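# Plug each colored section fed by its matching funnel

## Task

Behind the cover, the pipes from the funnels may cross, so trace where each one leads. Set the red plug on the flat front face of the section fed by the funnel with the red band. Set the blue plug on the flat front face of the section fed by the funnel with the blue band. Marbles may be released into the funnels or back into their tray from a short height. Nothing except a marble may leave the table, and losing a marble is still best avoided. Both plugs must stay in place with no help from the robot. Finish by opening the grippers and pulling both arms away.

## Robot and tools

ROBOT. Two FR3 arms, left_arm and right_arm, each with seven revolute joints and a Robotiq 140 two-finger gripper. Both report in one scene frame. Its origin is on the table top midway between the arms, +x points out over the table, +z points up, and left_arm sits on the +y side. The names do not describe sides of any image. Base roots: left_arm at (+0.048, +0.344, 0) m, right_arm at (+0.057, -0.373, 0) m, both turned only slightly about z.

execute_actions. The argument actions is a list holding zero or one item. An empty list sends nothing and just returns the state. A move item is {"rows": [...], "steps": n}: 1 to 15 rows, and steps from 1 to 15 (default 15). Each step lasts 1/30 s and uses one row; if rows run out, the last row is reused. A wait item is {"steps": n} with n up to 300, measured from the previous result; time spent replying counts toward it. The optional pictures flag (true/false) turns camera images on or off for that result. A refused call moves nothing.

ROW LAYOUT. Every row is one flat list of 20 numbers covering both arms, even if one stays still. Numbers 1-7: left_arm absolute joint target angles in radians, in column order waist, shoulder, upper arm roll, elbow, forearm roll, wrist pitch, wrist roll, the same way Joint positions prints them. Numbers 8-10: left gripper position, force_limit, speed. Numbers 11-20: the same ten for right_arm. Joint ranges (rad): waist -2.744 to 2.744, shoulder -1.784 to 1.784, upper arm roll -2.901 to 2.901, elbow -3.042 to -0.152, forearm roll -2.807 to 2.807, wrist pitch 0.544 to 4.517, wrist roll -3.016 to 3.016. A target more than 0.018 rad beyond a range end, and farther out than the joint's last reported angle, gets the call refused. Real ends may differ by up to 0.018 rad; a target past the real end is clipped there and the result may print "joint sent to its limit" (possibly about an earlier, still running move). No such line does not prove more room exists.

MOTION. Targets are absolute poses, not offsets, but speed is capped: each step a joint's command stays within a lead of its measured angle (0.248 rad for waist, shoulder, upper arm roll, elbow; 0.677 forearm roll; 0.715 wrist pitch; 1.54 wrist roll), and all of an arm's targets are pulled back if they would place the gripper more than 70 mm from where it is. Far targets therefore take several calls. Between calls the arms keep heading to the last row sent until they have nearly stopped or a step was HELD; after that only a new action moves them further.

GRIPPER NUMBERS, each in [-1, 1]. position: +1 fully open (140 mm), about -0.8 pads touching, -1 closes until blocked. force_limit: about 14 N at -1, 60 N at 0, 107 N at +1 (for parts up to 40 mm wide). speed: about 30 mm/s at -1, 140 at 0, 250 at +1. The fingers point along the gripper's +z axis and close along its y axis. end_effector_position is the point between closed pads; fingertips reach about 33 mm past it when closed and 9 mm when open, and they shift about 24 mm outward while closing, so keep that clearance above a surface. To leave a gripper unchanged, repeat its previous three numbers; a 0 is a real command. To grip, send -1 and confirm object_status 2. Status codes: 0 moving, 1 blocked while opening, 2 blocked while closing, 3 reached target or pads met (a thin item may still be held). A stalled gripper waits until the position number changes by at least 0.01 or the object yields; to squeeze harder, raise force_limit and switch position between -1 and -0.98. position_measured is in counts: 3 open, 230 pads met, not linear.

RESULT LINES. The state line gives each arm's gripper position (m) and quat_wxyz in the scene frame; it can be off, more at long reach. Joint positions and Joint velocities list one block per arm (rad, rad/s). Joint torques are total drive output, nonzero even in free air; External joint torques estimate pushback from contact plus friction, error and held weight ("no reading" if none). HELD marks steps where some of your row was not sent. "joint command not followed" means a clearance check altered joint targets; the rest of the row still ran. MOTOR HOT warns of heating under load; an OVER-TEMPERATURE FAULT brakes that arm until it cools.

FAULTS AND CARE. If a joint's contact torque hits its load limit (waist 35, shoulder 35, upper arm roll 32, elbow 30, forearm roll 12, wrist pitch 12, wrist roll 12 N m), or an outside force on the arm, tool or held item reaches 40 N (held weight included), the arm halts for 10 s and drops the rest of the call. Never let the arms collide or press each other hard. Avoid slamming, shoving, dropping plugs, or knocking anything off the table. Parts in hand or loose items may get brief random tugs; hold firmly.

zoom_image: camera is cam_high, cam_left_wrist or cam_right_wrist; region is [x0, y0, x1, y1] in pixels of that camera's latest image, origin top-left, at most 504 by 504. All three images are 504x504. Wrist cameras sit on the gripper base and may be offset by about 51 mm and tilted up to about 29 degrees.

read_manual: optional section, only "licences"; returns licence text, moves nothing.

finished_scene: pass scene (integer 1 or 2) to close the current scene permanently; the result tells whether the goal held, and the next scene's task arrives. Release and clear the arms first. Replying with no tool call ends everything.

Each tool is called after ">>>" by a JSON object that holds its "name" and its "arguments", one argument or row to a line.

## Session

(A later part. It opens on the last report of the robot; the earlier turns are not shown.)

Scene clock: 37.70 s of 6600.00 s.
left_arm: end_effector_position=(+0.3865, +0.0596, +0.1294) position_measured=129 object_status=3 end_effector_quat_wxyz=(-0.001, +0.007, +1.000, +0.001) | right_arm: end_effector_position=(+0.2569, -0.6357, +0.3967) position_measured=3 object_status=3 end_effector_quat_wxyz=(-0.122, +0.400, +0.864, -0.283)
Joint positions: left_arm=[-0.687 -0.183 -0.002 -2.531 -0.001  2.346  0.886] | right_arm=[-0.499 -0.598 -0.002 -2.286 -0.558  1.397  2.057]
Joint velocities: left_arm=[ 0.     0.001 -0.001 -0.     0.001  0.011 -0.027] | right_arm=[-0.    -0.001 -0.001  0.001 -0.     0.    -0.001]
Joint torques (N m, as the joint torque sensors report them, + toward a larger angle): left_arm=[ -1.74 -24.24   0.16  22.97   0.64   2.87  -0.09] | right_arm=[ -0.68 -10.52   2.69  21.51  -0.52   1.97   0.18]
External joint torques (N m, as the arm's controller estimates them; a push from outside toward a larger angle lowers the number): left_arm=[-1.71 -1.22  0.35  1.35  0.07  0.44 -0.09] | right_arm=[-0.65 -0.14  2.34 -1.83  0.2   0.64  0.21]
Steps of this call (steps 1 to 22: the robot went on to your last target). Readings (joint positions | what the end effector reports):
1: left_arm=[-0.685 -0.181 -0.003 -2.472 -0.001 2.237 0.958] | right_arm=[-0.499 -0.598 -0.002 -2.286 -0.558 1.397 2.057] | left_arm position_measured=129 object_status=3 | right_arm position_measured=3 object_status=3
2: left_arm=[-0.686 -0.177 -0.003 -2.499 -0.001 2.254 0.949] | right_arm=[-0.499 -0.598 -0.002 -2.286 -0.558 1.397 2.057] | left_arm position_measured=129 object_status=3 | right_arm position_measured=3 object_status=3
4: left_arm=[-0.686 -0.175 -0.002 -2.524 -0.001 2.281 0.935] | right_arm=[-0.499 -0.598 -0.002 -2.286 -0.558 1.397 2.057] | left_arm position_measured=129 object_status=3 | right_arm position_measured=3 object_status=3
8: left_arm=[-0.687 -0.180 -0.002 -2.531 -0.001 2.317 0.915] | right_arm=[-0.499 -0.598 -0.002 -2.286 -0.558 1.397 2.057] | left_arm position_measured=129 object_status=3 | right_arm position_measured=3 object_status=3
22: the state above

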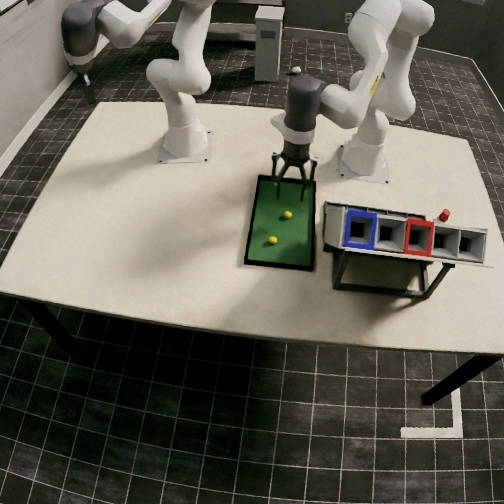

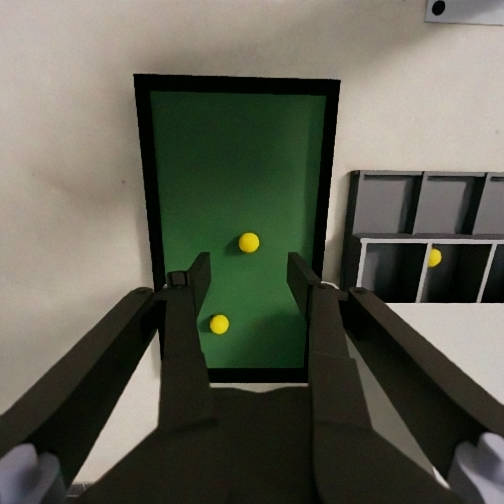

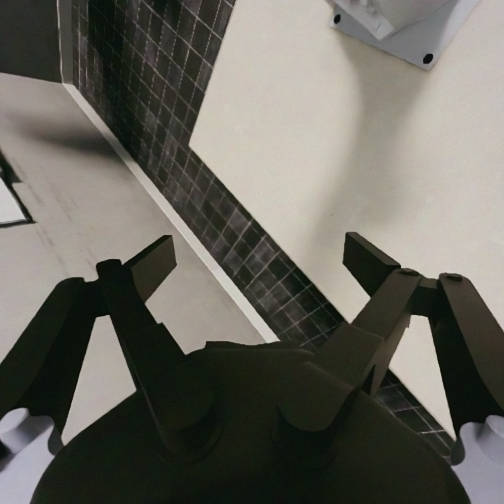

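>>> {"name": "execute_actions", "arguments": {
  "actions": [
    {"rows":[[-0.689,-0.16,0,-2.54,0,2.43,0.874,0,-0.5,0,-0.5,-0.6,0,-2.287,-0.557,1.4,2.057,1,0,0],[-0.689,-0.13,0,-2.55,0,2.5,0.874,0,-0.5,0,-0.5,-0.6,0,-2.287,-0.557,1.4,2.057,1,0,0],[-0.689,-0.1,0,-2.56,0,2.56,0.874,0,-0.5,0,-0.5,-0.6,0,-2.287,-0.557,1.4,2.057,1,0,0],[-0.689,-0.07,0,-2.569,0,2.602,0.874,0,-0.5,0,-0.5,-0.6,0,-2.287,-0.557,1.4,2.057,1,0,0],[-0.689,-0.045,0,-2.576,0,2.602,0.874,0,-0.5,0,-0.5,-0.6,0,-2.287,-0.557,1.4,2.057,1,0,0],[-0.689,-0.02,0,-2.583,0,2.602,0.874,0,-0.5,0,-0.5,-0.6,0,-2.287,-0.557,1.4,2.057,1,0,0],[-0.689,0.008,0,-2.589,0,2.602,0.874,0,-0.5,0,-0.5,-0.6,0,-2.287,-0.557,1.4,2.057,1,0,0]],"steps":15}
  ],
  "pictures": false
}}

>>> {"name": "execute_actions", "arguments": {
  "actions": [
    {"steps":6}
  ],
  "pictures": false
}}

>>> {"name": "execute_actions", "arguments": {
  "actions": [
    {"rows":[[-0.689,0.008,0,-2.589,0,2.602,0.874,-1,-0.5,-0.3,-0.5,-0.6,0,-2.287,-0.557,1.4,2.057,1,0,0]],"steps":15}
  ],
  "pictures": false
}}

>>> {"name": "execute_actions", "arguments": {
  "actions": [
    {"steps":4}
  ],
  "pictures": false
}}

>>> {"name": "execute_actions", "arguments": {
  "actions": [
    {"rows":[[-0.689,-0.185,0,-2.532,0,2.35,0.874,-1,-0.5,-0.3,-0.5,-0.6,0,-2.287,-0.557,1.4,2.057,1,0,0]],"steps":7}
  ],
  "pictures": false
}}

>>> {"name": "execute_actions", "arguments": {
  "actions": [
    {"rows":[[-0.689,-0.35,0,-1.8,0,1.45,1.3,-1,-0.5,-0.3,-0.5,-0.6,0,-2.287,-0.557,1.4,2.057,1,0,0]],"steps":15}
  ],
  "pictures": false
}}

>>> {"name": "execute_actions", "arguments": {
  "actions": [
    {"steps":5}
  ],
  "pictures": false
}}

>>> {"name": "execute_actions", "arguments": {
  "actions": [
    {"rows":[[0.061,0.05,0,-1.42,0,1.56,1.62,-1,-0.5,-0.3,-0.5,-0.6,0,-2.287,-0.557,1.4,2.057,1,0,0]],"steps":15}
  ],
  "pictures": false
}}

>>> {"name": "execute_actions", "arguments": {
  "actions": [
    {"steps":5}
  ],
  "pictures": false
}}

>>> {"name": "execute_actions", "arguments": {
  "actions": [
    {"rows":[[0.061,0.1,0,-1.4,0,1.61,1.62,-1,-0.5,-0.3,-0.5,-0.6,0,-2.287,-0.557,1.4,2.057,1,0,0],[0.061,0.15,0,-1.39,0,1.61,1.62,-1,-0.5,-0.3,-0.5,-0.6,0,-2.287,-0.557,1.4,2.057,1,0,0],[0.061,0.2,0,-1.38,0,1.61,1.62,-1,-0.5,-0.3,-0.5,-0.6,0,-2.287,-0.557,1.4,2.057,1,0,0],[0.061,0.236,0,-1.374,0,1.61,1.62,-1,-0.5,-0.3,-0.5,-0.6,0,-2.287,-0.557,1.4,2.057,1,0,0]],"steps":15}
  ]
}}

Scene clock: 53.50 s of 6600.00 s.
left_arm: end_effector_position=(+0.3816, +0.0637, +0.0419) position_measured=129 object_status=3 end_effector_quat_wxyz=(-0.007, +0.003, +1.000, +0.006) | right_arm: end_effector_position=(+0.2569, -0.6357, +0.3967) position_measured=3 object_status=3 end_effector_quat_wxyz=(-0.122, +0.400, +0.864, -0.283)
Joint positions: left_arm=[-0.687  0.008 -0.002 -2.591 -0.001  2.581  0.878] | right_arm=[-0.499 -0.598 -0.002 -2.286 -0.558  1.397  2.057]
Joint velocities: left_arm=[ 0.001 -0.001 -0.     0.014 -0.     0.115  0.001] | right_arm=[-0.001 -0.001  0.     0.001  0.     0.001  0.001]
Joint torques (N m, as the joint torque sensors report them, + toward a larger angle): left_arm=[ -2.07 -26.33   0.9   19.72   0.47   2.71  -0.03] | right_arm=[ -0.78 -11.36   2.86  21.21  -0.52   1.91   0.14]
External joint torques (N m, as the arm's controller estimates them; a push from outside toward a larger angle lowers the number): left_arm=[-2.05 -0.04  0.92  1.68  0.06  0.39 -0.03] | right_arm=[-0.73 -0.96  2.54 -2.18  0.21  0.58  0.17]
Steps of this call (steps 1 to 30: the robot went on to your last target; steps 31 to 90: nothing new was sent; then 12.30 s passed at rest; steps 91 to 105: all 15 steps of this action). Readings (joint positions | what the end effector reports):
91: left_arm=[-0.687 -0.180 -0.002 -2.532 -0.001 2.361 0.878] | right_arm=[-0.499 -0.598 -0.002 -2.286 -0.558 1.397 2.057] | left_arm position_measured=129 object_status=3 | right_arm position_measured=3 object_status=3
92: left_arm=[-0.687 -0.170 -0.002 -2.534 -0.001 2.385 0.878] | right_arm=[-0.499 -0.598 -0.002 -2.286 -0.558 1.397 2.057] | left_arm position_measured=129 object_status=3 | right_arm position_measured=3 object_status=3
94: left_arm=[-0.687 -0.132 -0.002 -2.545 -0.001 2.450 0.878] | right_arm=[-0.499 -0.598 -0.002 -2.286 -0.558 1.397 2.057] | left_arm position_measured=129 object_status=3 | right_arm position_measured=3 object_status=3
98: left_arm=[-0.687 -0.029 -0.002 -2.577 -0.001 2.533 0.878] | right_arm=[-0.499 -0.598 -0.002 -2.286 -0.558 1.397 2.057] | left_arm position_measured=129 object_status=3 | right_arm position_measured=3 object_status=3
105: the state above

Scene clock: 53.70 s of 6600.00 s.
left_arm: end_effector_position=(+0.3851, +0.0607, +0.0433) position_measured=129 object_status=3 end_effector_quat_wxyz=(-0.002, +0.003, +1.000, +0.001) | right_arm: end_effector_position=(+0.2569, -0.6357, +0.3967) position_measured=3 object_status=3 end_effector_quat_wxyz=(-0.122, +0.400, +0.864, -0.283)
Joint positions: left_arm=[-0.687  0.008 -0.002 -2.59  -0.001  2.594  0.878] | right_arm=[-0.499 -0.598 -0.002 -2.286 -0.558  1.397  2.057]
Joint velocities: left_arm=[-0.001 -0.001  0.001 -0.001  0.     0.033 -0.002] | right_arm=[ 0.     0.    -0.001  0.001  0.     0.001  0.001]
Joint torques (N m, as the joint torque sensors report them, + toward a larger angle): left_arm=[ -0.98 -26.82   0.85  20.59   0.44   2.74  -0.13] | right_arm=[ -0.52 -10.88   3.24  21.94  -0.54   2.04   0.15]
External joint torques (N m, as the arm's controller estimates them; a push from outside toward a larger angle lowers the number): left_arm=[-0.96 -0.36  0.86  2.21  0.03  0.31 -0.13] | right_arm=[-0.51 -0.47  2.88 -1.46  0.18  0.69  0.18]
Steps of this call (steps 1 to 6: the robot went on to your last target). Readings (joint positions | what the end effector reports):
1: left_arm=[-0.687 0.008 -0.002 -2.591 -0.001 2.584 0.878] | right_arm=[-0.499 -0.598 -0.002 -2.286 -0.558 1.397 2.057] | left_arm position_measured=129 object_status=3 | right_arm position_measured=3 object_status=3
2: left_arm=[-0.687 0.008 -0.002 -2.590 -0.001 2.587 0.878] | right_arm=[-0.499 -0.598 -0.002 -2.286 -0.558 1.397 2.057] | left_arm position_measured=129 object_status=3 | right_arm position_measured=3 object_status=3
4: left_arm=[-0.687 0.008 -0.002 -2.590 -0.001 2.591 0.878] | right_arm=[-0.499 -0.598 -0.002 -2.286 -0.558 1.397 2.057] | left_arm position_measured=129 object_status=3 | right_arm position_measured=3 object_status=3
6: the state above

Scene clock: 54.20 s of 6600.00 s.
left_arm: end_effector_position=(+0.3864, +0.0596, +0.0438) position_measured=197 object_status=0 end_effector_quat_wxyz=(+0.000, +0.003, +1.000, -0.000) | right_arm: end_effector_position=(+0.2569, -0.6357, +0.3967) position_measured=3 object_status=3 end_effector_quat_wxyz=(-0.122, +0.400, +0.864, -0.283)
Joint positions: left_arm=[-0.687  0.008 -0.001 -2.59  -0.001  2.599  0.878] | right_arm=[-0.499 -0.598 -0.002 -2.286 -0.558  1.397  2.057]
Joint velocities: left_arm=[ 0.001  0.    -0.    -0.    -0.001  0.     0.001] | right_arm=[-0.001 -0.     0.001  0.    -0.    -0.    -0.001]
Joint torques (N m, as the joint torque sensors report them, + toward a larger angle): left_arm=[ -0.84 -25.75   0.7   20.39   0.49   2.93  -0.14] | right_arm=[ -0.5  -10.73   2.6   22.13  -0.62   1.97   0.11]
External joint torques (N m, as the arm's controller estimates them; a push from outside toward a larger angle lowers the number): left_arm=[-0.87  0.67  0.67  2.03  0.08  0.49 -0.14] | right_arm=[-0.49 -0.38  2.24 -1.22  0.09  0.64  0.14]
Steps of this call (steps 1 to 15: all 15 steps of this action). Readings (joint positions | what the end effector reports):
1: left_arm=[-0.687 0.008 -0.002 -2.590 -0.001 2.595 0.878] | right_arm=[-0.499 -0.598 -0.002 -2.286 -0.558 1.397 2.057] | left_arm position_measured=129 object_status=0 | right_arm position_measured=3 object_status=3
2: left_arm=[-0.687 0.008 -0.002 -2.590 -0.001 2.596 0.878] | right_arm=[-0.499 -0.598 -0.002 -2.286 -0.558 1.397 2.057] | left_arm position_measured=134 object_status=0 | right_arm position_measured=3 object_status=3
4: left_arm=[-0.687 0.008 -0.002 -2.590 -0.001 2.597 0.878] | right_arm=[-0.499 -0.598 -0.002 -2.286 -0.558 1.397 2.057] | left_arm position_measured=145 object_status=0 | right_arm position_measured=3 object_status=3
8: left_arm=[-0.687 0.008 -0.002 -2.590 -0.001 2.598 0.878] | right_arm=[-0.499 -0.598 -0.002 -2.286 -0.558 1.397 2.057] | left_arm position_measured=168 object_status=0 | right_arm position_measured=3 object_status=3
15: the state above

Scene clock: 54.33 s of 6600.00 s.
left_arm: end_effector_position=(+0.3864, +0.0596, +0.0438) position_measured=197 object_status=2 end_effector_quat_wxyz=(+0.000, +0.003, +1.000, -0.000) | right_arm: end_effector_position=(+0.2569, -0.6357, +0.3967) position_measured=3 object_status=3 end_effector_quat_wxyz=(-0.122, +0.400, +0.864, -0.283)
Joint positions: left_arm=[-0.687  0.008 -0.001 -2.59  -0.001  2.599  0.878] | right_arm=[-0.499 -0.598 -0.002 -2.286 -0.558  1.397  2.057]
Joint velocities: left_arm=[ 0.001 -0.    -0.    -0.001 -0.    -0.001 -0.   ] | right_arm=[-0.001  0.    -0.001 -0.002 -0.    -0.001 -0.001]
Joint torques (N m, as the joint torque sensors report them, + toward a larger angle): left_arm=[ -1.51 -26.38   0.86  21.33   0.53   2.88  -0.03] | right_arm=[ -0.62 -10.39   2.68  21.46  -0.67   1.96   0.19]
External joint torques (N m, as the arm's controller estimates them; a push from outside toward a larger angle lowers the number): left_arm=[-1.5   0.09  0.86  2.91  0.12  0.44 -0.03] | right_arm=[-0.55 -0.21  2.39 -1.74  0.05  0.64  0.22]
Steps of this call (steps 1 to 4: the robot went on to your last target). Readings (joint positions | what the end effector reports):
1: left_arm=[-0.687 0.008 -0.001 -2.590 -0.001 2.599 0.878] | right_arm=[-0.499 -0.598 -0.002 -2.286 -0.558 1.397 2.057] | left_arm position_measured=197 object_status=0 | right_arm position_measured=3 object_status=3
2: left_arm=[-0.687 0.008 -0.001 -2.590 -0.001 2.599 0.878] | right_arm=[-0.499 -0.598 -0.002 -2.286 -0.558 1.397 2.057] | left_arm position_measured=197 object_status=0 | right_arm position_measured=3 object_status=3
4: the state above

Scene clock: 54.57 s of 6600.00 s.
left_arm: end_effector_position=(+0.4065, +0.0427, +0.1386) position_measured=197 object_status=2 end_effector_quat_wxyz=(+0.030, +0.003, +0.999, -0.025) | right_arm: end_effector_position=(+0.2569, -0.6357, +0.3967) position_measured=3 object_status=3 end_effector_quat_wxyz=(-0.122, +0.400, +0.864, -0.283)
Joint positions: left_arm=[-0.687 -0.182 -0.001 -2.527 -0.001  2.423  0.878] | right_arm=[-0.499 -0.598 -0.002 -2.286 -0.558  1.397  2.057]
Joint velocities: left_arm=[-0.    -0.204  0.     0.073 -0.    -0.371  0.   ] | right_arm=[-0.001  0.     0.001 -0.     0.001 -0.001 -0.   ]
Joint torques (N m, as the joint torque sensors report them, + toward a larger angle): left_arm=[ -1.34 -14.28   0.74  17.91   0.58   0.91  -0.06] | right_arm=[ -0.02 -11.66   2.59  21.7   -0.66   1.87   0.12]
External joint torques (N m, as the arm's controller estimates them; a push from outside toward a larger angle lowers the number): left_arm=[-1.26 -1.01  0.99  3.06  0.06 -0.53 -0.05] | right_arm=[ 0.   -1.28  2.23 -1.65  0.06  0.54  0.16]
Steps of this call (steps 1 to 7: all 7 steps of this action). Readings (joint positions | what the end effector reports):
1: left_arm=[-0.687 -0.012 -0.001 -2.588 -0.001 2.562 0.878] | right_arm=[-0.499 -0.598 -0.002 -2.286 -0.558 1.397 2.057] | left_arm position_measured=197 object_status=2 | right_arm position_measured=3 object_status=3
2: left_arm=[-0.687 -0.052 -0.001 -2.581 -0.001 2.526 0.878] | right_arm=[-0.499 -0.598 -0.002 -2.286 -0.558 1.397 2.057] | left_arm position_measured=197 object_status=2 | right_arm position_measured=3 object_status=3
4: left_arm=[-0.687 -0.130 -0.001 -2.551 -0.001 2.470 0.878] | right_arm=[-0.499 -0.598 -0.002 -2.286 -0.558 1.397 2.057] | left_arm position_measured=197 object_status=2 | right_arm position_measured=3 object_status=3
7: the state above

Scene clock: 55.07 s of 6600.00 s.
left_arm: end_effector_position=(+0.4109, +0.0389, +0.4305) position_measured=197 object_status=2 end_effector_quat_wxyz=(+0.038, +0.126, +0.991, -0.024) | right_arm: end_effector_position=(+0.2569, -0.6357, +0.3967) position_measured=3 object_status=3 end_effector_quat_wxyz=(-0.122, +0.400, +0.864, -0.283)
Joint positions: left_arm=[-0.687 -0.335 -0.001 -1.909 -0.001  1.664  1.125] | right_arm=[-0.499 -0.598 -0.002 -2.286 -0.558  1.397  2.057]
Joint velocities: left_arm=[ 0.    -0.187  0.001  1.338 -0.002 -1.101  0.519] | right_arm=[-0.     0.001 -0.     0.001  0.002  0.     0.001]
Joint torques (N m, as the joint torque sensors report them, + toward a larger angle): left_arm=[ -1.38 -18.25  -0.29  19.29   0.82   0.76   0.37] | right_arm=[ -1.2  -10.91   2.96  22.38  -0.55   1.92   0.13]
External joint torques (N m, as the arm's controller estimates them; a push from outside toward a larger angle lowers the number): left_arm=[-1.5  -1.53 -0.16  3.52  0.05 -0.64  0.37] | right_arm=[-1.19 -0.77  2.6  -0.84  0.16  0.59  0.16]
Steps of this call (steps 1 to 15: all 15 steps of this action). Readings (joint positions | what the end effector reports):
1: left_arm=[-0.687 -0.192 -0.001 -2.505 -0.001 2.360 0.897] | right_arm=[-0.499 -0.598 -0.002 -2.286 -0.558 1.397 2.057] | left_arm position_measured=197 object_status=2 | right_arm position_measured=3 object_status=3
2: left_arm=[-0.687 -0.210 -0.001 -2.472 -0.001 2.298 0.917] | right_arm=[-0.499 -0.598 -0.002 -2.286 -0.558 1.397 2.057] | left_arm position_measured=197 object_status=2 | right_arm position_measured=3 object_status=3
4: left_arm=[-0.687 -0.247 -0.001 -2.398 -0.001 2.181 0.952] | right_arm=[-0.499 -0.598 -0.002 -2.286 -0.558 1.397 2.057] | left_arm position_measured=197 object_status=2 | right_arm position_measured=3 object_status=3
8: left_arm=[-0.687 -0.296 -0.001 -2.243 -0.001 1.962 1.015] | right_arm=[-0.499 -0.598 -0.002 -2.286 -0.558 1.397 2.057] | left_arm position_measured=197 object_status=2 | right_arm position_measured=3 object_status=3
15: the state above

Scene clock: 55.23 s of 6600.00 s.
left_arm: end_effector_position=(+0.3942, +0.0528, +0.4797) position_measured=197 object_status=2 end_effector_quat_wxyz=(+0.040, +0.161, +0.986, -0.024) | right_arm: end_effector_position=(+0.2569, -0.6357, +0.3967) position_measured=3 object_status=3 end_effector_quat_wxyz=(-0.122, +0.400, +0.864, -0.283)
Joint positions: left_arm=[-0.687 -0.361 -0.001 -1.804 -0.001  1.535  1.197] | right_arm=[-0.499 -0.598 -0.002 -2.286 -0.558  1.397  2.057]
Joint velocities: left_arm=[ 0.001 -0.001 -0.001  0.142  0.002 -0.479  0.326] | right_arm=[-0.001  0.     0.     0.    -0.001 -0.001 -0.001]
Joint torques (N m, as the joint torque sensors report them, + toward a larger angle): left_arm=[ -1.51 -10.48   0.38  20.07   0.79   1.73   0.22] | right_arm=[ -0.08 -10.68   2.86  21.78  -0.6    1.9    0.09]
External joint torques (N m, as the arm's controller estimates them; a push from outside toward a larger angle lowers the number): left_arm=[-1.52 -0.64  0.66  2.27  0.07 -0.51  0.23] | right_arm=[-0.03 -0.37  2.54 -1.54  0.12  0.57  0.12]
Steps of this call (steps 1 to 5: the robot went on to your last target). Readings (joint positions | what the end effector reports):
1: left_arm=[-0.687 -0.342 -0.001 -1.869 -0.001 1.628 1.142] | right_arm=[-0.499 -0.598 -0.002 -2.286 -0.558 1.397 2.057] | left_arm position_measured=197 object_status=2 | right_arm position_measured=3 object_status=3
2: left_arm=[-0.687 -0.350 -0.001 -1.841 -0.001 1.598 1.158] | right_arm=[-0.499 -0.598 -0.002 -2.286 -0.558 1.397 2.057] | left_arm position_measured=197 object_status=2 | right_arm position_measured=3 object_status=3
4: left_arm=[-0.687 -0.360 -0.001 -1.811 -0.001 1.552 1.186] | right_arm=[-0.499 -0.598 -0.002 -2.286 -0.558 1.397 2.057] | left_arm position_measured=197 object_status=2 | right_arm position_measured=3 object_status=3
5: the state above

Scene clock: 55.73 s of 6600.00 s.
left_arm: end_effector_position=(+0.6069, +0.2304, +0.4565) position_measured=197 object_status=2 end_effector_quat_wxyz=(+0.037, +0.019, +0.999, -0.008) | right_arm: end_effector_position=(+0.2569, -0.6357, +0.3967) position_measured=3 object_status=3 end_effector_quat_wxyz=(-0.122, +0.400, +0.864, -0.283)
Joint positions: left_arm=[-0.181  0.007 -0.009 -1.467 -0.003  1.55   1.409] | right_arm=[-0.499 -0.598 -0.002 -2.286 -0.558  1.397  2.057]
Joint velocities: left_arm=[ 1.015  0.276  0.092  0.176 -0.     0.023  0.295] | right_arm=[-0.     0.002  0.    -0.    -0.    -0.001  0.001]
Joint torques (N m, as the joint torque sensors report them, + toward a larger angle): left_arm=[ -2.29 -34.81  -2.49  26.27   0.92   2.77   0.23] | right_arm=[ -0.32 -10.61   3.    22.22  -0.59   1.95   0.03]
External joint torques (N m, as the arm's controller estimates them; a push from outside toward a larger angle lowers the number): left_arm=[1.13 2.6  0.22 1.56 0.01 0.44 0.24] | right_arm=[-0.33 -0.33  2.6  -1.09  0.13  0.61  0.06]
Steps of this call (steps 1 to 15: all 15 steps of this action). Readings (joint positions | what the end effector reports):
1: left_arm=[-0.660 -0.340 -0.012 -1.770 -0.002 1.528 1.217] | right_arm=[-0.499 -0.598 -0.002 -2.286 -0.558 1.397 2.057] | left_arm position_measured=197 object_status=2 | right_arm position_measured=3 object_status=3
2: left_arm=[-0.628 -0.308 -0.016 -1.730 -0.002 1.531 1.235] | right_arm=[-0.499 -0.598 -0.002 -2.286 -0.558 1.397 2.057] | left_arm position_measured=197 object_status=2 | right_arm position_measured=3 object_status=3
4: left_arm=[-0.562 -0.243 -0.015 -1.658 -0.003 1.536 1.268] | right_arm=[-0.499 -0.598 -0.002 -2.286 -0.558 1.397 2.057] | left_arm position_measured=197 object_status=2 | right_arm position_measured=3 object_status=3
8: left_arm=[-0.429 -0.117 -0.013 -1.547 -0.003 1.544 1.326] | right_arm=[-0.499 -0.598 -0.002 -2.286 -0.558 1.397 2.057] | left_arm position_measured=197 object_status=2 | right_arm position_measured=3 object_status=3
15: the state above

Scene clock: 55.90 s of 6600.00 s.
left_arm: end_effector_position=(+0.6298, +0.3349, +0.4520) position_measured=197 object_status=2 end_effector_quat_wxyz=(+0.038, -0.041, +0.998, -0.003) | right_arm: end_effector_position=(+0.2569, -0.6357, +0.3967) position_measured=3 object_status=3 end_effector_quat_wxyz=(-0.122, +0.400, +0.864, -0.283)
Joint positions: left_arm=[-0.003  0.042 -0.001 -1.436 -0.002  1.553  1.474] | right_arm=[-0.499 -0.598 -0.002 -2.286 -0.558  1.397  2.057]
Joint velocities: left_arm=[0.887 0.142 0.134 0.162 0.007 0.034 0.471] | right_arm=[-0.001 -0.001 -0.001  0.001  0.001 -0.001  0.001]
Joint torques (N m, as the joint torque sensors report them, + toward a larger angle): left_arm=[ -5.22 -34.7   -5.33  25.68   1.01   2.77   0.41] | right_arm=[ -0.31 -11.26   3.42  21.64  -0.53   1.96   0.24]
External joint torques (N m, as the arm's controller estimates them; a push from outside toward a larger angle lowers the number): left_arm=[1.68 1.33 1.19 1.89 0.71 0.45 0.42] | right_arm=[-0.26 -0.94  3.1  -1.65  0.18  0.63  0.27]
Steps of this call (steps 1 to 5: the robot went on to your last target). Readings (joint positions | what the end effector reports):
1: left_arm=[-0.144 0.016 -0.008 -1.461 -0.003 1.550 1.419] | right_arm=[-0.499 -0.598 -0.002 -2.286 -0.558 1.397 2.057] | left_arm position_measured=197 object_status=2 | right_arm position_measured=3 object_status=3
2: left_arm=[-0.108 0.023 -0.007 -1.455 -0.003 1.551 1.430] | right_arm=[-0.499 -0.598 -0.002 -2.286 -0.558 1.397 2.057] | left_arm position_measured=197 object_status=2 | right_arm position_measured=3 object_status=3
4: left_arm=[-0.036 0.037 -0.004 -1.442 -0.003 1.552 1.458] | right_arm=[-0.499 -0.598 -0.002 -2.286 -0.558 1.397 2.057] | left_arm position_measured=197 object_status=2 | right_arm position_measured=3 object_status=3
5: the state above

Scene clock: 56.40 s of 6600.00 s.
left_arm: end_effector_position=(+0.6730, +0.3773, +0.3639) position_measured=197 object_status=2 end_effector_quat_wxyz=(-0.008, -0.018, +1.000, -0.000) | right_arm: end_effector_position=(+0.2569, -0.6357, +0.3967) position_measured=3 object_status=3 end_effector_quat_wxyz=(-0.122, +0.400, +0.864, -0.283)
Joint positions: left_arm=[ 0.062  0.242  0.002 -1.378 -0.     1.604  1.588] | right_arm=[-0.499 -0.598 -0.002 -2.286 -0.558  1.397  2.057]
Joint velocities: left_arm=[-0.001 -0.06   0.001  0.044 -0.     0.026  0.093] | right_arm=[ 0.     0.001  0.001  0.    -0.001 -0.001 -0.   ]
Joint torques (N m, as the joint torque sensors report them, + toward a larger angle): left_arm=[ -0.81 -40.8   -1.19  25.91   0.69   2.71   0.33] | right_arm=[ -0.34 -10.72   2.99  21.68  -0.51   1.96   0.16]
External joint torques (N m, as the arm's controller estimates them; a push from outside toward a larger angle lowers the number): left_arm=[-0.76 -2.59 -1.38  2.92 -0.12  0.42  0.33] | right_arm=[-0.33 -0.4   2.62 -1.63  0.2   0.63  0.19]
Steps of this call (steps 1 to 15: all 15 steps of this action). Readings (joint positions | what the end effector reports):
1: left_arm=[0.022 0.053 0.004 -1.423 -0.002 1.562 1.489] | right_arm=[-0.499 -0.598 -0.002 -2.286 -0.558 1.397 2.057] | left_arm position_measured=197 object_status=2 | right_arm position_measured=3 object_status=3
2: left_arm=[0.040 0.072 0.008 -1.407 -0.001 1.571 1.502] | right_arm=[-0.499 -0.598 -0.002 -2.286 -0.558 1.397 2.057] | left_arm position_measured=197 object_status=2 | right_arm position_measured=3 object_status=3
4: left_arm=[0.058 0.131 0.011 -1.381 -0.000 1.585 1.524] | right_arm=[-0.499 -0.598 -0.002 -2.286 -0.558 1.397 2.057] | left_arm position_measured=197 object_status=2 | right_arm position_measured=3 object_status=3
8: left_arm=[0.062 0.230 0.005 -1.383 -0.000 1.597 1.556] | right_arm=[-0.499 -0.598 -0.002 -2.286 -0.558 1.397 2.057] | left_arm position_measured=197 object_status=2 | right_arm position_measured=3 object_status=3
15: the state above

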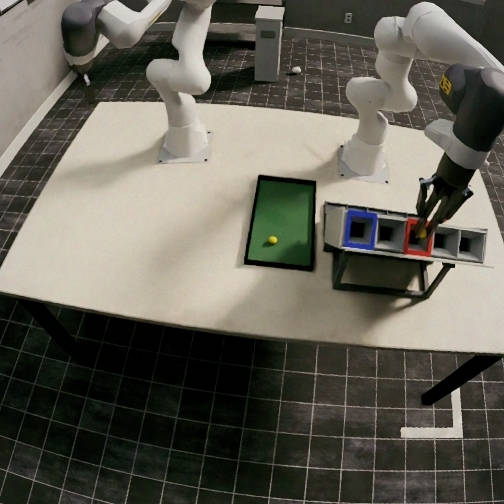

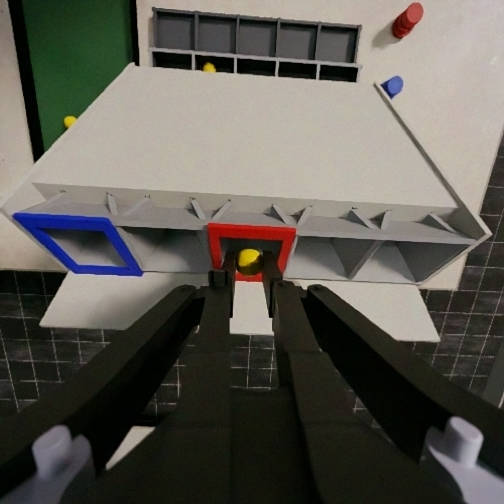

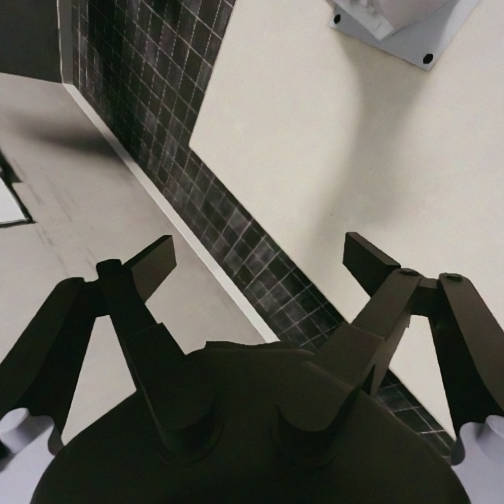

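Release, then go to the earlier viewing pose over the plugs.

>>> {"name": "execute_actions", "arguments": {
  "actions": [
    {"rows":[[0.061,0.236,0,-1.374,0,1.61,1.62,-0.2,-0.5,0,-0.5,-0.6,0,-2.287,-0.557,1.4,2.057,1,0,0]],"steps":10}
  ],
  "pictures": false
}}

>>> {"name": "execute_actions", "arguments": {
  "actions": [
    {"rows":[[0.1,0.1,0,-1.42,0,1.55,1.8,-0.2,-0.5,0,-0.5,-0.6,0,-2.287,-0.557,1.4,2.057,1,0,0],[0.1,0.1,0,-1.42,0,1.55,1.9,-0.2,-0.5,0,-0.5,-0.6,0,-2.287,-0.557,1.4,2.057,1,0,0],[0.15,0,0,-1.5,0,1.55,2.0,-0.2,-0.5,0,-0.5,-0.6,0,-2.287,-0.557,1.4,2.057,1,0,0],[0.2,0,0,-1.5,0,1.55,2.1,-0.2,-0.5,0,-0.5,-0.6,0,-2.287,-0.557,1.4,2.057,1,0,0],[0.25,0,0,-1.5,0,1.55,2.2,-0.2,-0.5,0,-0.5,-0.6,0,-2.287,-0.557,1.4,2.057,1,0,0],[0.752,-0.35,0,-1.9,0,1.55,2.31,-0.2,-0.5,0,-0.5,-0.6,0,-2.287,-0.557,1.4,2.057,1,0,0]],"steps":15}
  ],
  "pictures": false
}}

>>> {"name": "execute_actions", "arguments": {
  "actions": [
    {"steps":8}
  ],
  "pictures": false
}}

>>> {"name": "execute_actions", "arguments": {
  "actions": [
    {"rows":[[0.752,-0.377,0,-2.466,0,2.089,2.31,0,-0.5,0,-0.5,-0.6,0,-2.287,-0.557,1.4,2.057,1,0,0]],"steps":15}
  ],
  "pictures": false
}}

>>> {"name": "execute_actions", "arguments": {
  "actions": [
    {"steps":20}
  ]
}}

Scene clock: 63.57 s of 6600.00 s.
left_arm: end_effector_position=(+0.6749, +0.3773, +0.3686) position_measured=154 object_status=0 end_effector_quat_wxyz=(-0.002, -0.004, +1.000, -0.000) | right_arm: end_effector_position=(+0.2569, -0.6357, +0.3967) position_measured=3 object_status=3 end_effector_quat_wxyz=(-0.122, +0.400, +0.864, -0.283)
Joint positions: left_arm=[ 0.062  0.237  0.001 -1.375 -0.     1.607  1.616] | right_arm=[-0.499 -0.598 -0.002 -2.286 -0.558  1.397  2.057]
Joint velocities: left_arm=[-0.002  0.001 -0.    -0.001  0.002 -0.001  0.   ] | right_arm=[ 0.     0.001 -0.    -0.     0.001 -0.     0.001]
Joint torques (N m, as the joint torque sensors report them, + toward a larger angle): left_arm=[ -1.02 -40.46  -1.23  25.65   0.8    2.86   0.38] | right_arm=[ -0.59 -11.05   2.58  22.45  -0.56   1.89   0.14]
External joint torques (N m, as the arm's controller estimates them; a push from outside toward a larger angle lowers the number): left_arm=[-0.97 -1.12 -1.42  1.92 -0.02  0.46  0.38] | right_arm=[-0.59 -0.69  2.2  -0.88  0.16  0.56  0.17]
Steps of this call (steps 1 to 30: the robot went on to your last target; steps 31 to 90: nothing new was sent; then 3.83 s passed at rest; steps 91 to 100: all 10 steps of this action). Readings (joint positions | what the end effector reports):
91: left_arm=[0.062 0.237 0.001 -1.375 -0.000 1.607 1.616] | right_arm=[-0.499 -0.598 -0.002 -2.286 -0.558 1.397 2.057] | left_arm position_measured=197 object_status=0 | right_arm position_measured=3 object_status=3
92: left_arm=[0.062 0.237 0.001 -1.375 -0.000 1.607 1.616] | right_arm=[-0.499 -0.598 -0.002 -2.286 -0.558 1.397 2.057] | left_arm position_measured=196 object_status=0 | right_arm position_measured=3 object_status=3
94: left_arm=[0.062 0.237 0.001 -1.375 -0.000 1.607 1.616] | right_arm=[-0.499 -0.598 -0.002 -2.286 -0.558 1.397 2.057] | left_arm position_measured=176 object_status=0 | right_arm position_measured=3 object_status=3
98: left_arm=[0.062 0.237 0.001 -1.375 -0.000 1.607 1.616] | right_arm=[-0.499 -0.598 -0.002 -2.286 -0.558 1.397 2.057] | left_arm position_measured=154 object_status=0 | right_arm position_measured=3 object_status=3
100: the state above

Scene clock: 64.07 s of 6600.00 s.
left_arm: end_effector_position=(+0.4778, +0.5674, +0.4414) position_measured=154 object_status=3 end_effector_quat_wxyz=(+0.015, -0.045, +0.999, +0.007) | right_arm: end_effector_position=(+0.2569, -0.6357, +0.3967) position_measured=3 object_status=3 end_effector_quat_wxyz=(-0.122, +0.400, +0.864, -0.283)
Joint positions: left_arm=[ 0.491 -0.239 -0.001 -1.772 -0.001  1.567  1.96 ] | right_arm=[-0.499 -0.598 -0.002 -2.286 -0.558  1.397  2.057]
Joint velocities: left_arm=[ 1.167 -0.672  0.093 -0.691 -0.001 -0.058  0.576] | right_arm=[-0.001  0.     0.     0.001  0.     0.    -0.   ]
Joint torques (N m, as the joint torque sensors report them, + toward a larger angle): left_arm=[ -3.78 -18.33  -3.48  25.79   0.8    2.64   0.47] | right_arm=[ -0.67 -10.96   3.41  22.4   -0.5    1.91   0.18]
External joint torques (N m, as the arm's controller estimates them; a push from outside toward a larger angle lowers the number): left_arm=[ 0.89 -1.29  1.22  1.62 -0.03 -0.39  0.49] | right_arm=[-0.65 -0.53  3.06 -0.96  0.22  0.58  0.21]
Steps of this call (steps 1 to 15: all 15 steps of this action). Readings (joint positions | what the end effector reports):
1: left_arm=[0.068 0.220 -0.003 -1.395 -0.000 1.600 1.633] | right_arm=[-0.499 -0.598 -0.002 -2.286 -0.558 1.397 2.057] | left_arm position_measured=154 object_status=0 | right_arm position_measured=3 object_status=3
2: left_arm=[0.075 0.193 -0.004 -1.411 -0.000 1.589 1.660] | right_arm=[-0.499 -0.598 -0.002 -2.286 -0.558 1.397 2.057] | left_arm position_measured=154 object_status=0 | right_arm position_measured=3 object_status=3
4: left_arm=[0.108 0.120 -0.009 -1.450 -0.000 1.579 1.715] | right_arm=[-0.499 -0.598 -0.002 -2.286 -0.558 1.397 2.057] | left_arm position_measured=154 object_status=3 | right_arm position_measured=3 object_status=3
8: left_arm=[0.230 -0.017 -0.009 -1.546 -0.001 1.575 1.817] | right_arm=[-0.499 -0.598 -0.002 -2.286 -0.558 1.397 2.057] | left_arm position_measured=154 object_status=3 | right_arm position_measured=3 object_status=3
15: the state above

Scene clock: 64.33 s of 6600.00 s.
left_arm: end_effector_position=(+0.3740, +0.6451, +0.4323) position_measured=154 object_status=3 end_effector_quat_wxyz=(+0.005, -0.085, +0.996, +0.001) | right_arm: end_effector_position=(+0.2569, -0.6357, +0.3967) position_measured=3 object_status=3 end_effector_quat_wxyz=(-0.122, +0.400, +0.864, -0.283)
Joint positions: left_arm=[ 0.742 -0.344  0.013 -1.89   0.     1.556  2.144] | right_arm=[-0.499 -0.598 -0.002 -2.286 -0.558  1.398  2.057]
Joint velocities: left_arm=[ 0.172 -0.082 -0.023 -0.096  0.001 -0.023  0.536] | right_arm=[ 0.002 -0.     0.     0.001  0.001 -0.001  0.   ]
Joint torques (N m, as the joint torque sensors report them, + toward a larger angle): left_arm=[ -2.74 -18.56  -6.29  24.13   0.74   2.26   0.18] | right_arm=[ -1.4  -11.37   3.26  22.08  -0.45   2.02   0.16]
External joint torques (N m, as the arm's controller estimates them; a push from outside toward a larger angle lowers the number): left_arm=[ 1.71 -1.49  0.06  0.95  0.58 -0.28  0.2 ] | right_arm=[-1.45 -1.13  2.82 -1.17  0.25  0.68  0.19]
Steps of this call (steps 1 to 8: the robot went on to your last target). Readings (joint positions | what the end effector reports):
1: left_arm=[0.535 -0.260 -0.001 -1.794 -0.001 1.565 1.979] | right_arm=[-0.499 -0.598 -0.002 -2.286 -0.558 1.398 2.057] | left_arm position_measured=154 object_status=3 | right_arm position_measured=3 object_status=3
2: left_arm=[0.579 -0.279 -0.001 -1.815 -0.001 1.564 2.001] | right_arm=[-0.499 -0.598 -0.002 -2.286 -0.558 1.398 2.057] | left_arm position_measured=154 object_status=3 | right_arm position_measured=3 object_status=3
4: left_arm=[0.667 -0.314 0.002 -1.857 -0.001 1.561 2.055] | right_arm=[-0.499 -0.598 -0.002 -2.286 -0.558 1.398 2.057] | left_arm position_measured=154 object_status=3 | right_arm position_measured=3 object_status=3
8: the state above

Scene clock: 64.83 s of 6600.00 s.
left_arm: end_effector_position=(+0.3477, +0.6188, +0.2137) position_measured=129 object_status=3 end_effector_quat_wxyz=(-0.021, -0.023, +0.999, -0.019) | right_arm: end_effector_position=(+0.2569, -0.6357, +0.3967) position_measured=3 object_status=3 end_effector_quat_wxyz=(-0.122, +0.400, +0.864, -0.283)
Joint positions: left_arm=[ 0.75  -0.369  0.002 -2.464  0.     2.039  2.266] | right_arm=[-0.499 -0.598 -0.002 -2.286 -0.558  1.398  2.057]
Joint velocities: left_arm=[-0.001 -0.047 -0.003 -0.033  0.     0.278  0.132] | right_arm=[ 0.002  0.    -0.    -0.     0.    -0.001 -0.001]
Joint torques (N m, as the joint torque sensors report them, + toward a larger angle): left_arm=[  1.33 -21.85  -0.96  25.4    0.46   2.93   0.51] | right_arm=[ -0.96 -10.53   2.29  22.09  -0.54   1.94   0.18]
External joint torques (N m, as the arm's controller estimates them; a push from outside toward a larger angle lowers the number): left_arm=[ 1.47 -2.63 -0.44  0.82 -0.31  0.55  0.51] | right_arm=[-0.93 -0.23  1.95 -1.2   0.18  0.62  0.21]
Steps of this call (steps 1 to 15: all 15 steps of this action). Readings (joint positions | what the end effector reports):
1: left_arm=[0.745 -0.358 0.012 -1.928 0.000 1.613 2.155] | right_arm=[-0.499 -0.598 -0.002 -2.286 -0.558 1.398 2.057] | left_arm position_measured=154 object_status=0 | right_arm position_measured=3 object_status=3
2: left_arm=[0.746 -0.370 0.011 -1.978 0.000 1.674 2.166] | right_arm=[-0.499 -0.598 -0.002 -2.286 -0.558 1.398 2.057] | left_arm position_measured=148 object_status=0 | right_arm position_measured=3 object_status=3
4: left_arm=[0.748 -0.380 0.007 -2.090 0.000 1.782 2.187] | right_arm=[-0.499 -0.598 -0.002 -2.286 -0.558 1.398 2.057] | left_arm position_measured=132 object_status=0 | right_arm position_measured=3 object_status=3
8: left_arm=[0.748 -0.377 0.003 -2.318 0.000 1.918 2.220] | right_arm=[-0.499 -0.598 -0.002 -2.286 -0.558 1.398 2.057] | left_arm position_measured=129 object_status=0 | right_arm position_measured=3 object_status=3
15: the state above

Scene clock: 65.50 s of 6600.00 s.
left_arm: end_effector_position=(+0.3590, +0.6291, +0.2194) position_measured=129 object_status=3 end_effector_quat_wxyz=(-0.002, -0.005, +1.000, -0.002) | right_arm: end_effector_position=(+0.2569, -0.6357, +0.3967) position_measured=3 object_status=3 end_effector_quat_wxyz=(-0.122, +0.400, +0.864, -0.283)
Joint positions: left_arm=[ 0.75  -0.375  0.002 -2.465  0.     2.085  2.302] | right_arm=[-0.499 -0.598 -0.002 -2.286 -0.558  1.398  2.057]
Joint velocities: left_arm=[ 0.001  0.001  0.001 -0.     0.     0.005  0.016] | right_arm=[-0.     0.    -0.001 -0.     0.001  0.     0.001]
Joint torques (N m, as the joint torque sensors report them, + toward a larger angle): left_arm=[  1.47 -19.18  -2.3   24.74   0.46   2.92   0.17] | right_arm=[ -1.03 -10.39   2.32  22.33  -0.56   1.93   0.2 ]
External joint torques (N m, as the arm's controller estimates them; a push from outside toward a larger angle lowers the number): left_arm=[ 1.42 -0.88 -1.98  1.09 -0.28  0.53  0.17] | right_arm=[-1.02 -0.04  1.95 -1.    0.16  0.6   0.23]
Steps of this call (steps 1 to 20: the robot went on to your last target). Readings (joint positions | what the end effector reports):
1: left_arm=[0.750 -0.370 0.002 -2.465 0.000 2.048 2.270] | right_arm=[-0.499 -0.598 -0.002 -2.286 -0.558 1.398 2.057] | left_arm position_measured=129 object_status=3 | right_arm position_measured=3 object_status=3
2: left_arm=[0.750 -0.372 0.002 -2.465 0.000 2.055 2.274] | right_arm=[-0.499 -0.598 -0.002 -2.286 -0.558 1.398 2.057] | left_arm position_measured=129 object_status=3 | right_arm position_measured=3 object_status=3
4: left_arm=[0.750 -0.374 0.002 -2.465 0.000 2.065 2.280] | right_arm=[-0.499 -0.598 -0.002 -2.286 -0.558 1.398 2.057] | left_arm position_measured=129 object_status=3 | right_arm position_measured=3 object_status=3
8: left_arm=[0.750 -0.375 0.002 -2.465 0.000 2.077 2.289] | right_arm=[-0.499 -0.598 -0.002 -2.286 -0.558 1.398 2.057] | left_arm position_measured=129 object_status=3 | right_arm position_measured=3 object_status=3
20: the state above

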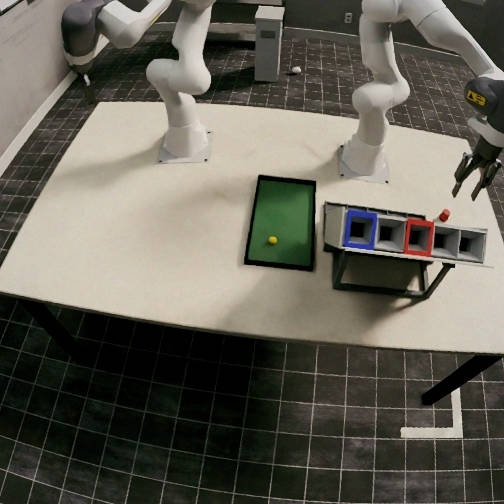

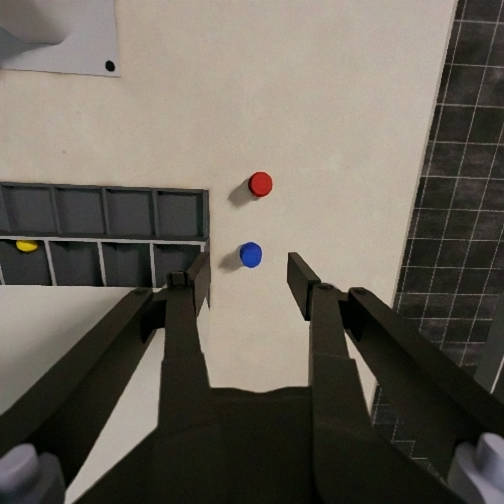

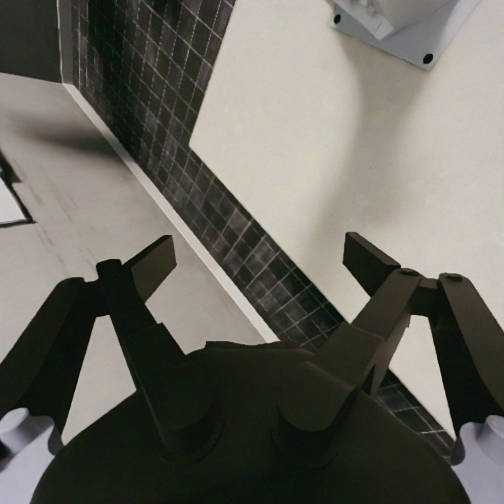

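>>> {"name": "execute_actions", "arguments": {
  "actions": [
    {"rows":[[0.704,-0.164,0,-2.506,0,2.345,2.265,0,-0.3,0,-0.5,-0.6,0,-2.287,-0.557,1.4,2.057,1,0,0]],"steps":15}
  ],
  "pictures": false
}}

>>> {"name": "execute_actions", "arguments": {
  "actions": [
    {"steps":10}
  ]
}}

Scene clock: 71.87 s of 6600.00 s.
left_arm: end_effector_position=(+0.3891, +0.6294, +0.1285) position_measured=129 object_status=3 end_effector_quat_wxyz=(-0.007, +0.005, +1.000, -0.006) | right_arm: end_effector_position=(+0.2569, -0.6357, +0.3967) position_measured=3 object_status=3 end_effector_quat_wxyz=(-0.122, +0.400, +0.864, -0.283)
Joint positions: left_arm=[ 0.706 -0.162 -0.    -2.507  0.     2.327  2.277] | right_arm=[-0.499 -0.598 -0.002 -2.286 -0.558  1.398  2.057]
Joint velocities: left_arm=[-0.     0.001 -0.001  0.002  0.     0.092 -0.026] | right_arm=[ 0.002  0.001 -0.    -0.002  0.001 -0.    -0.   ]
Joint torques (N m, as the joint torque sensors report them, + toward a larger angle): left_arm=[ -1.72 -24.45  -0.71  24.36   0.51   2.66  -0.09] | right_arm=[ -0.11 -11.47   2.75  21.7   -0.62   1.85   0.08]
External joint torques (N m, as the arm's controller estimates them; a push from outside toward a larger angle lowers the number): left_arm=[-1.73 -0.97 -0.58  3.02 -0.1   0.36 -0.09] | right_arm=[-0.16 -1.29  2.33 -1.51  0.08  0.52  0.11]
Steps of this call (steps 1 to 15: the robot went on to your last target; steps 16 to 110: nothing new was sent; then 2.20 s passed at rest; steps 111 to 125: all 15 steps of this action). Readings (joint positions | what the end effector reports):
111: left_arm=[0.743 -0.353 0.004 -2.463 0.000 2.119 2.304] | right_arm=[-0.499 -0.598 -0.002 -2.286 -0.558 1.398 2.057] | left_arm position_measured=129 object_status=3 | right_arm position_measured=3 object_status=3
112: left_arm=[0.735 -0.313 0.004 -2.466 0.000 2.154 2.301] | right_arm=[-0.499 -0.598 -0.002 -2.286 -0.558 1.398 2.057] | left_arm position_measured=129 object_status=3 | right_arm position_measured=3 object_status=3
114: left_arm=[0.719 -0.228 0.002 -2.486 0.000 2.216 2.295] | right_arm=[-0.499 -0.598 -0.002 -2.286 -0.558 1.398 2.057] | left_arm position_measured=129 object_status=3 | right_arm position_measured=3 object_status=3
118: left_arm=[0.707 -0.163 -0.000 -2.511 0.000 2.281 2.286] | right_arm=[-0.499 -0.598 -0.002 -2.286 -0.558 1.398 2.057] | left_arm position_measured=129 object_status=3 | right_arm position_measured=3 object_status=3
125: the state above

Scene clock: 72.20 s of 6600.00 s.
left_arm: end_effector_position=(+0.3923, +0.6321, +0.1297) position_measured=129 object_status=3 end_effector_quat_wxyz=(-0.002, +0.003, +1.000, -0.001) | right_arm: end_effector_position=(+0.2569, -0.6357, +0.3967) position_measured=3 object_status=3 end_effector_quat_wxyz=(-0.122, +0.400, +0.864, -0.283)
Joint positions: left_arm=[ 0.706 -0.162 -0.    -2.507  0.     2.34   2.271] | right_arm=[-0.499 -0.598 -0.002 -2.286 -0.558  1.398  2.057]
Joint velocities: left_arm=[-0.001 -0.     0.001 -0.001 -0.001  0.012 -0.009] | right_arm=[ 0.     0.002 -0.001 -0.001 -0.     0.001  0.   ]
Joint torques (N m, as the joint torque sensors report them, + toward a larger angle): left_arm=[ -0.75 -24.86  -0.26  24.17   0.4    2.9   -0.11] | right_arm=[  0.07 -11.15   3.05  22.    -0.48   1.93   0.18]
External joint torques (N m, as the arm's controller estimates them; a push from outside toward a larger angle lowers the number): left_arm=[-0.8  -1.13 -0.15  2.59 -0.21  0.52 -0.11] | right_arm=[ 0.08 -0.98  2.7  -1.22  0.23  0.6   0.21]
Steps of this call (steps 1 to 10: the robot went on to your last target). Readings (joint positions | what the end effector reports):
1: left_arm=[0.706 -0.162 -0.000 -2.507 0.000 2.330 2.276] | right_arm=[-0.499 -0.598 -0.002 -2.286 -0.558 1.398 2.057] | left_arm position_measured=129 object_status=3 | right_arm position_measured=3 object_status=3
2: left_arm=[0.706 -0.162 -0.000 -2.507 0.000 2.332 2.275] | right_arm=[-0.499 -0.598 -0.002 -2.286 -0.558 1.398 2.057] | left_arm position_measured=129 object_status=3 | right_arm position_measured=3 object_status=3
4: left_arm=[0.706 -0.162 -0.000 -2.507 0.000 2.336 2.274] | right_arm=[-0.499 -0.598 -0.002 -2.286 -0.558 1.398 2.057] | left_arm position_measured=129 object_status=3 | right_arm position_measured=3 object_status=3
8: left_arm=[0.706 -0.162 -0.000 -2.507 0.000 2.339 2.272] | right_arm=[-0.499 -0.598 -0.002 -2.286 -0.558 1.398 2.057] | left_arm position_measured=129 object_status=3 | right_arm position_measured=3 object_status=3
10: the state above

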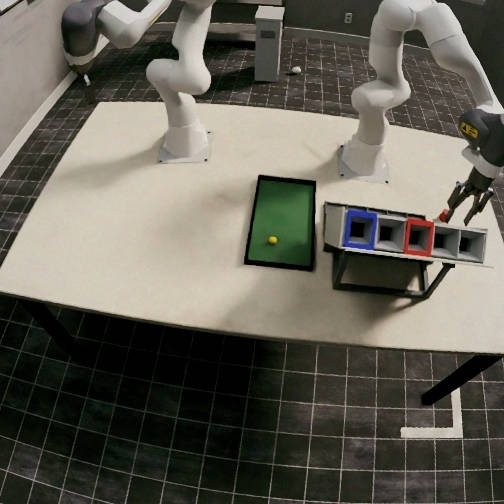

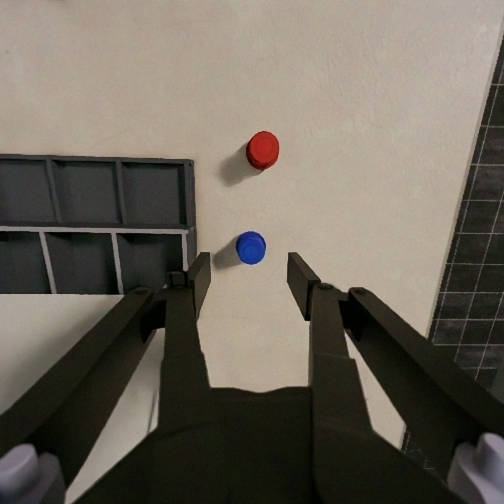

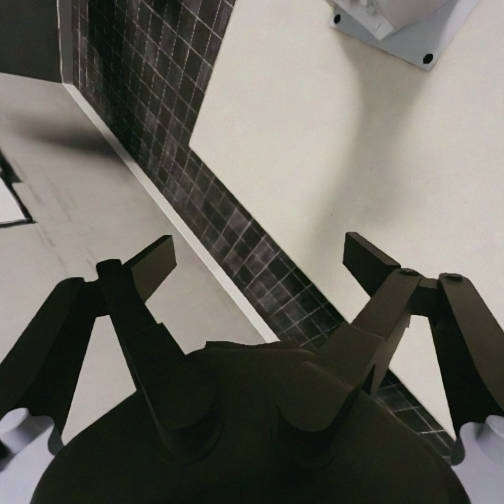

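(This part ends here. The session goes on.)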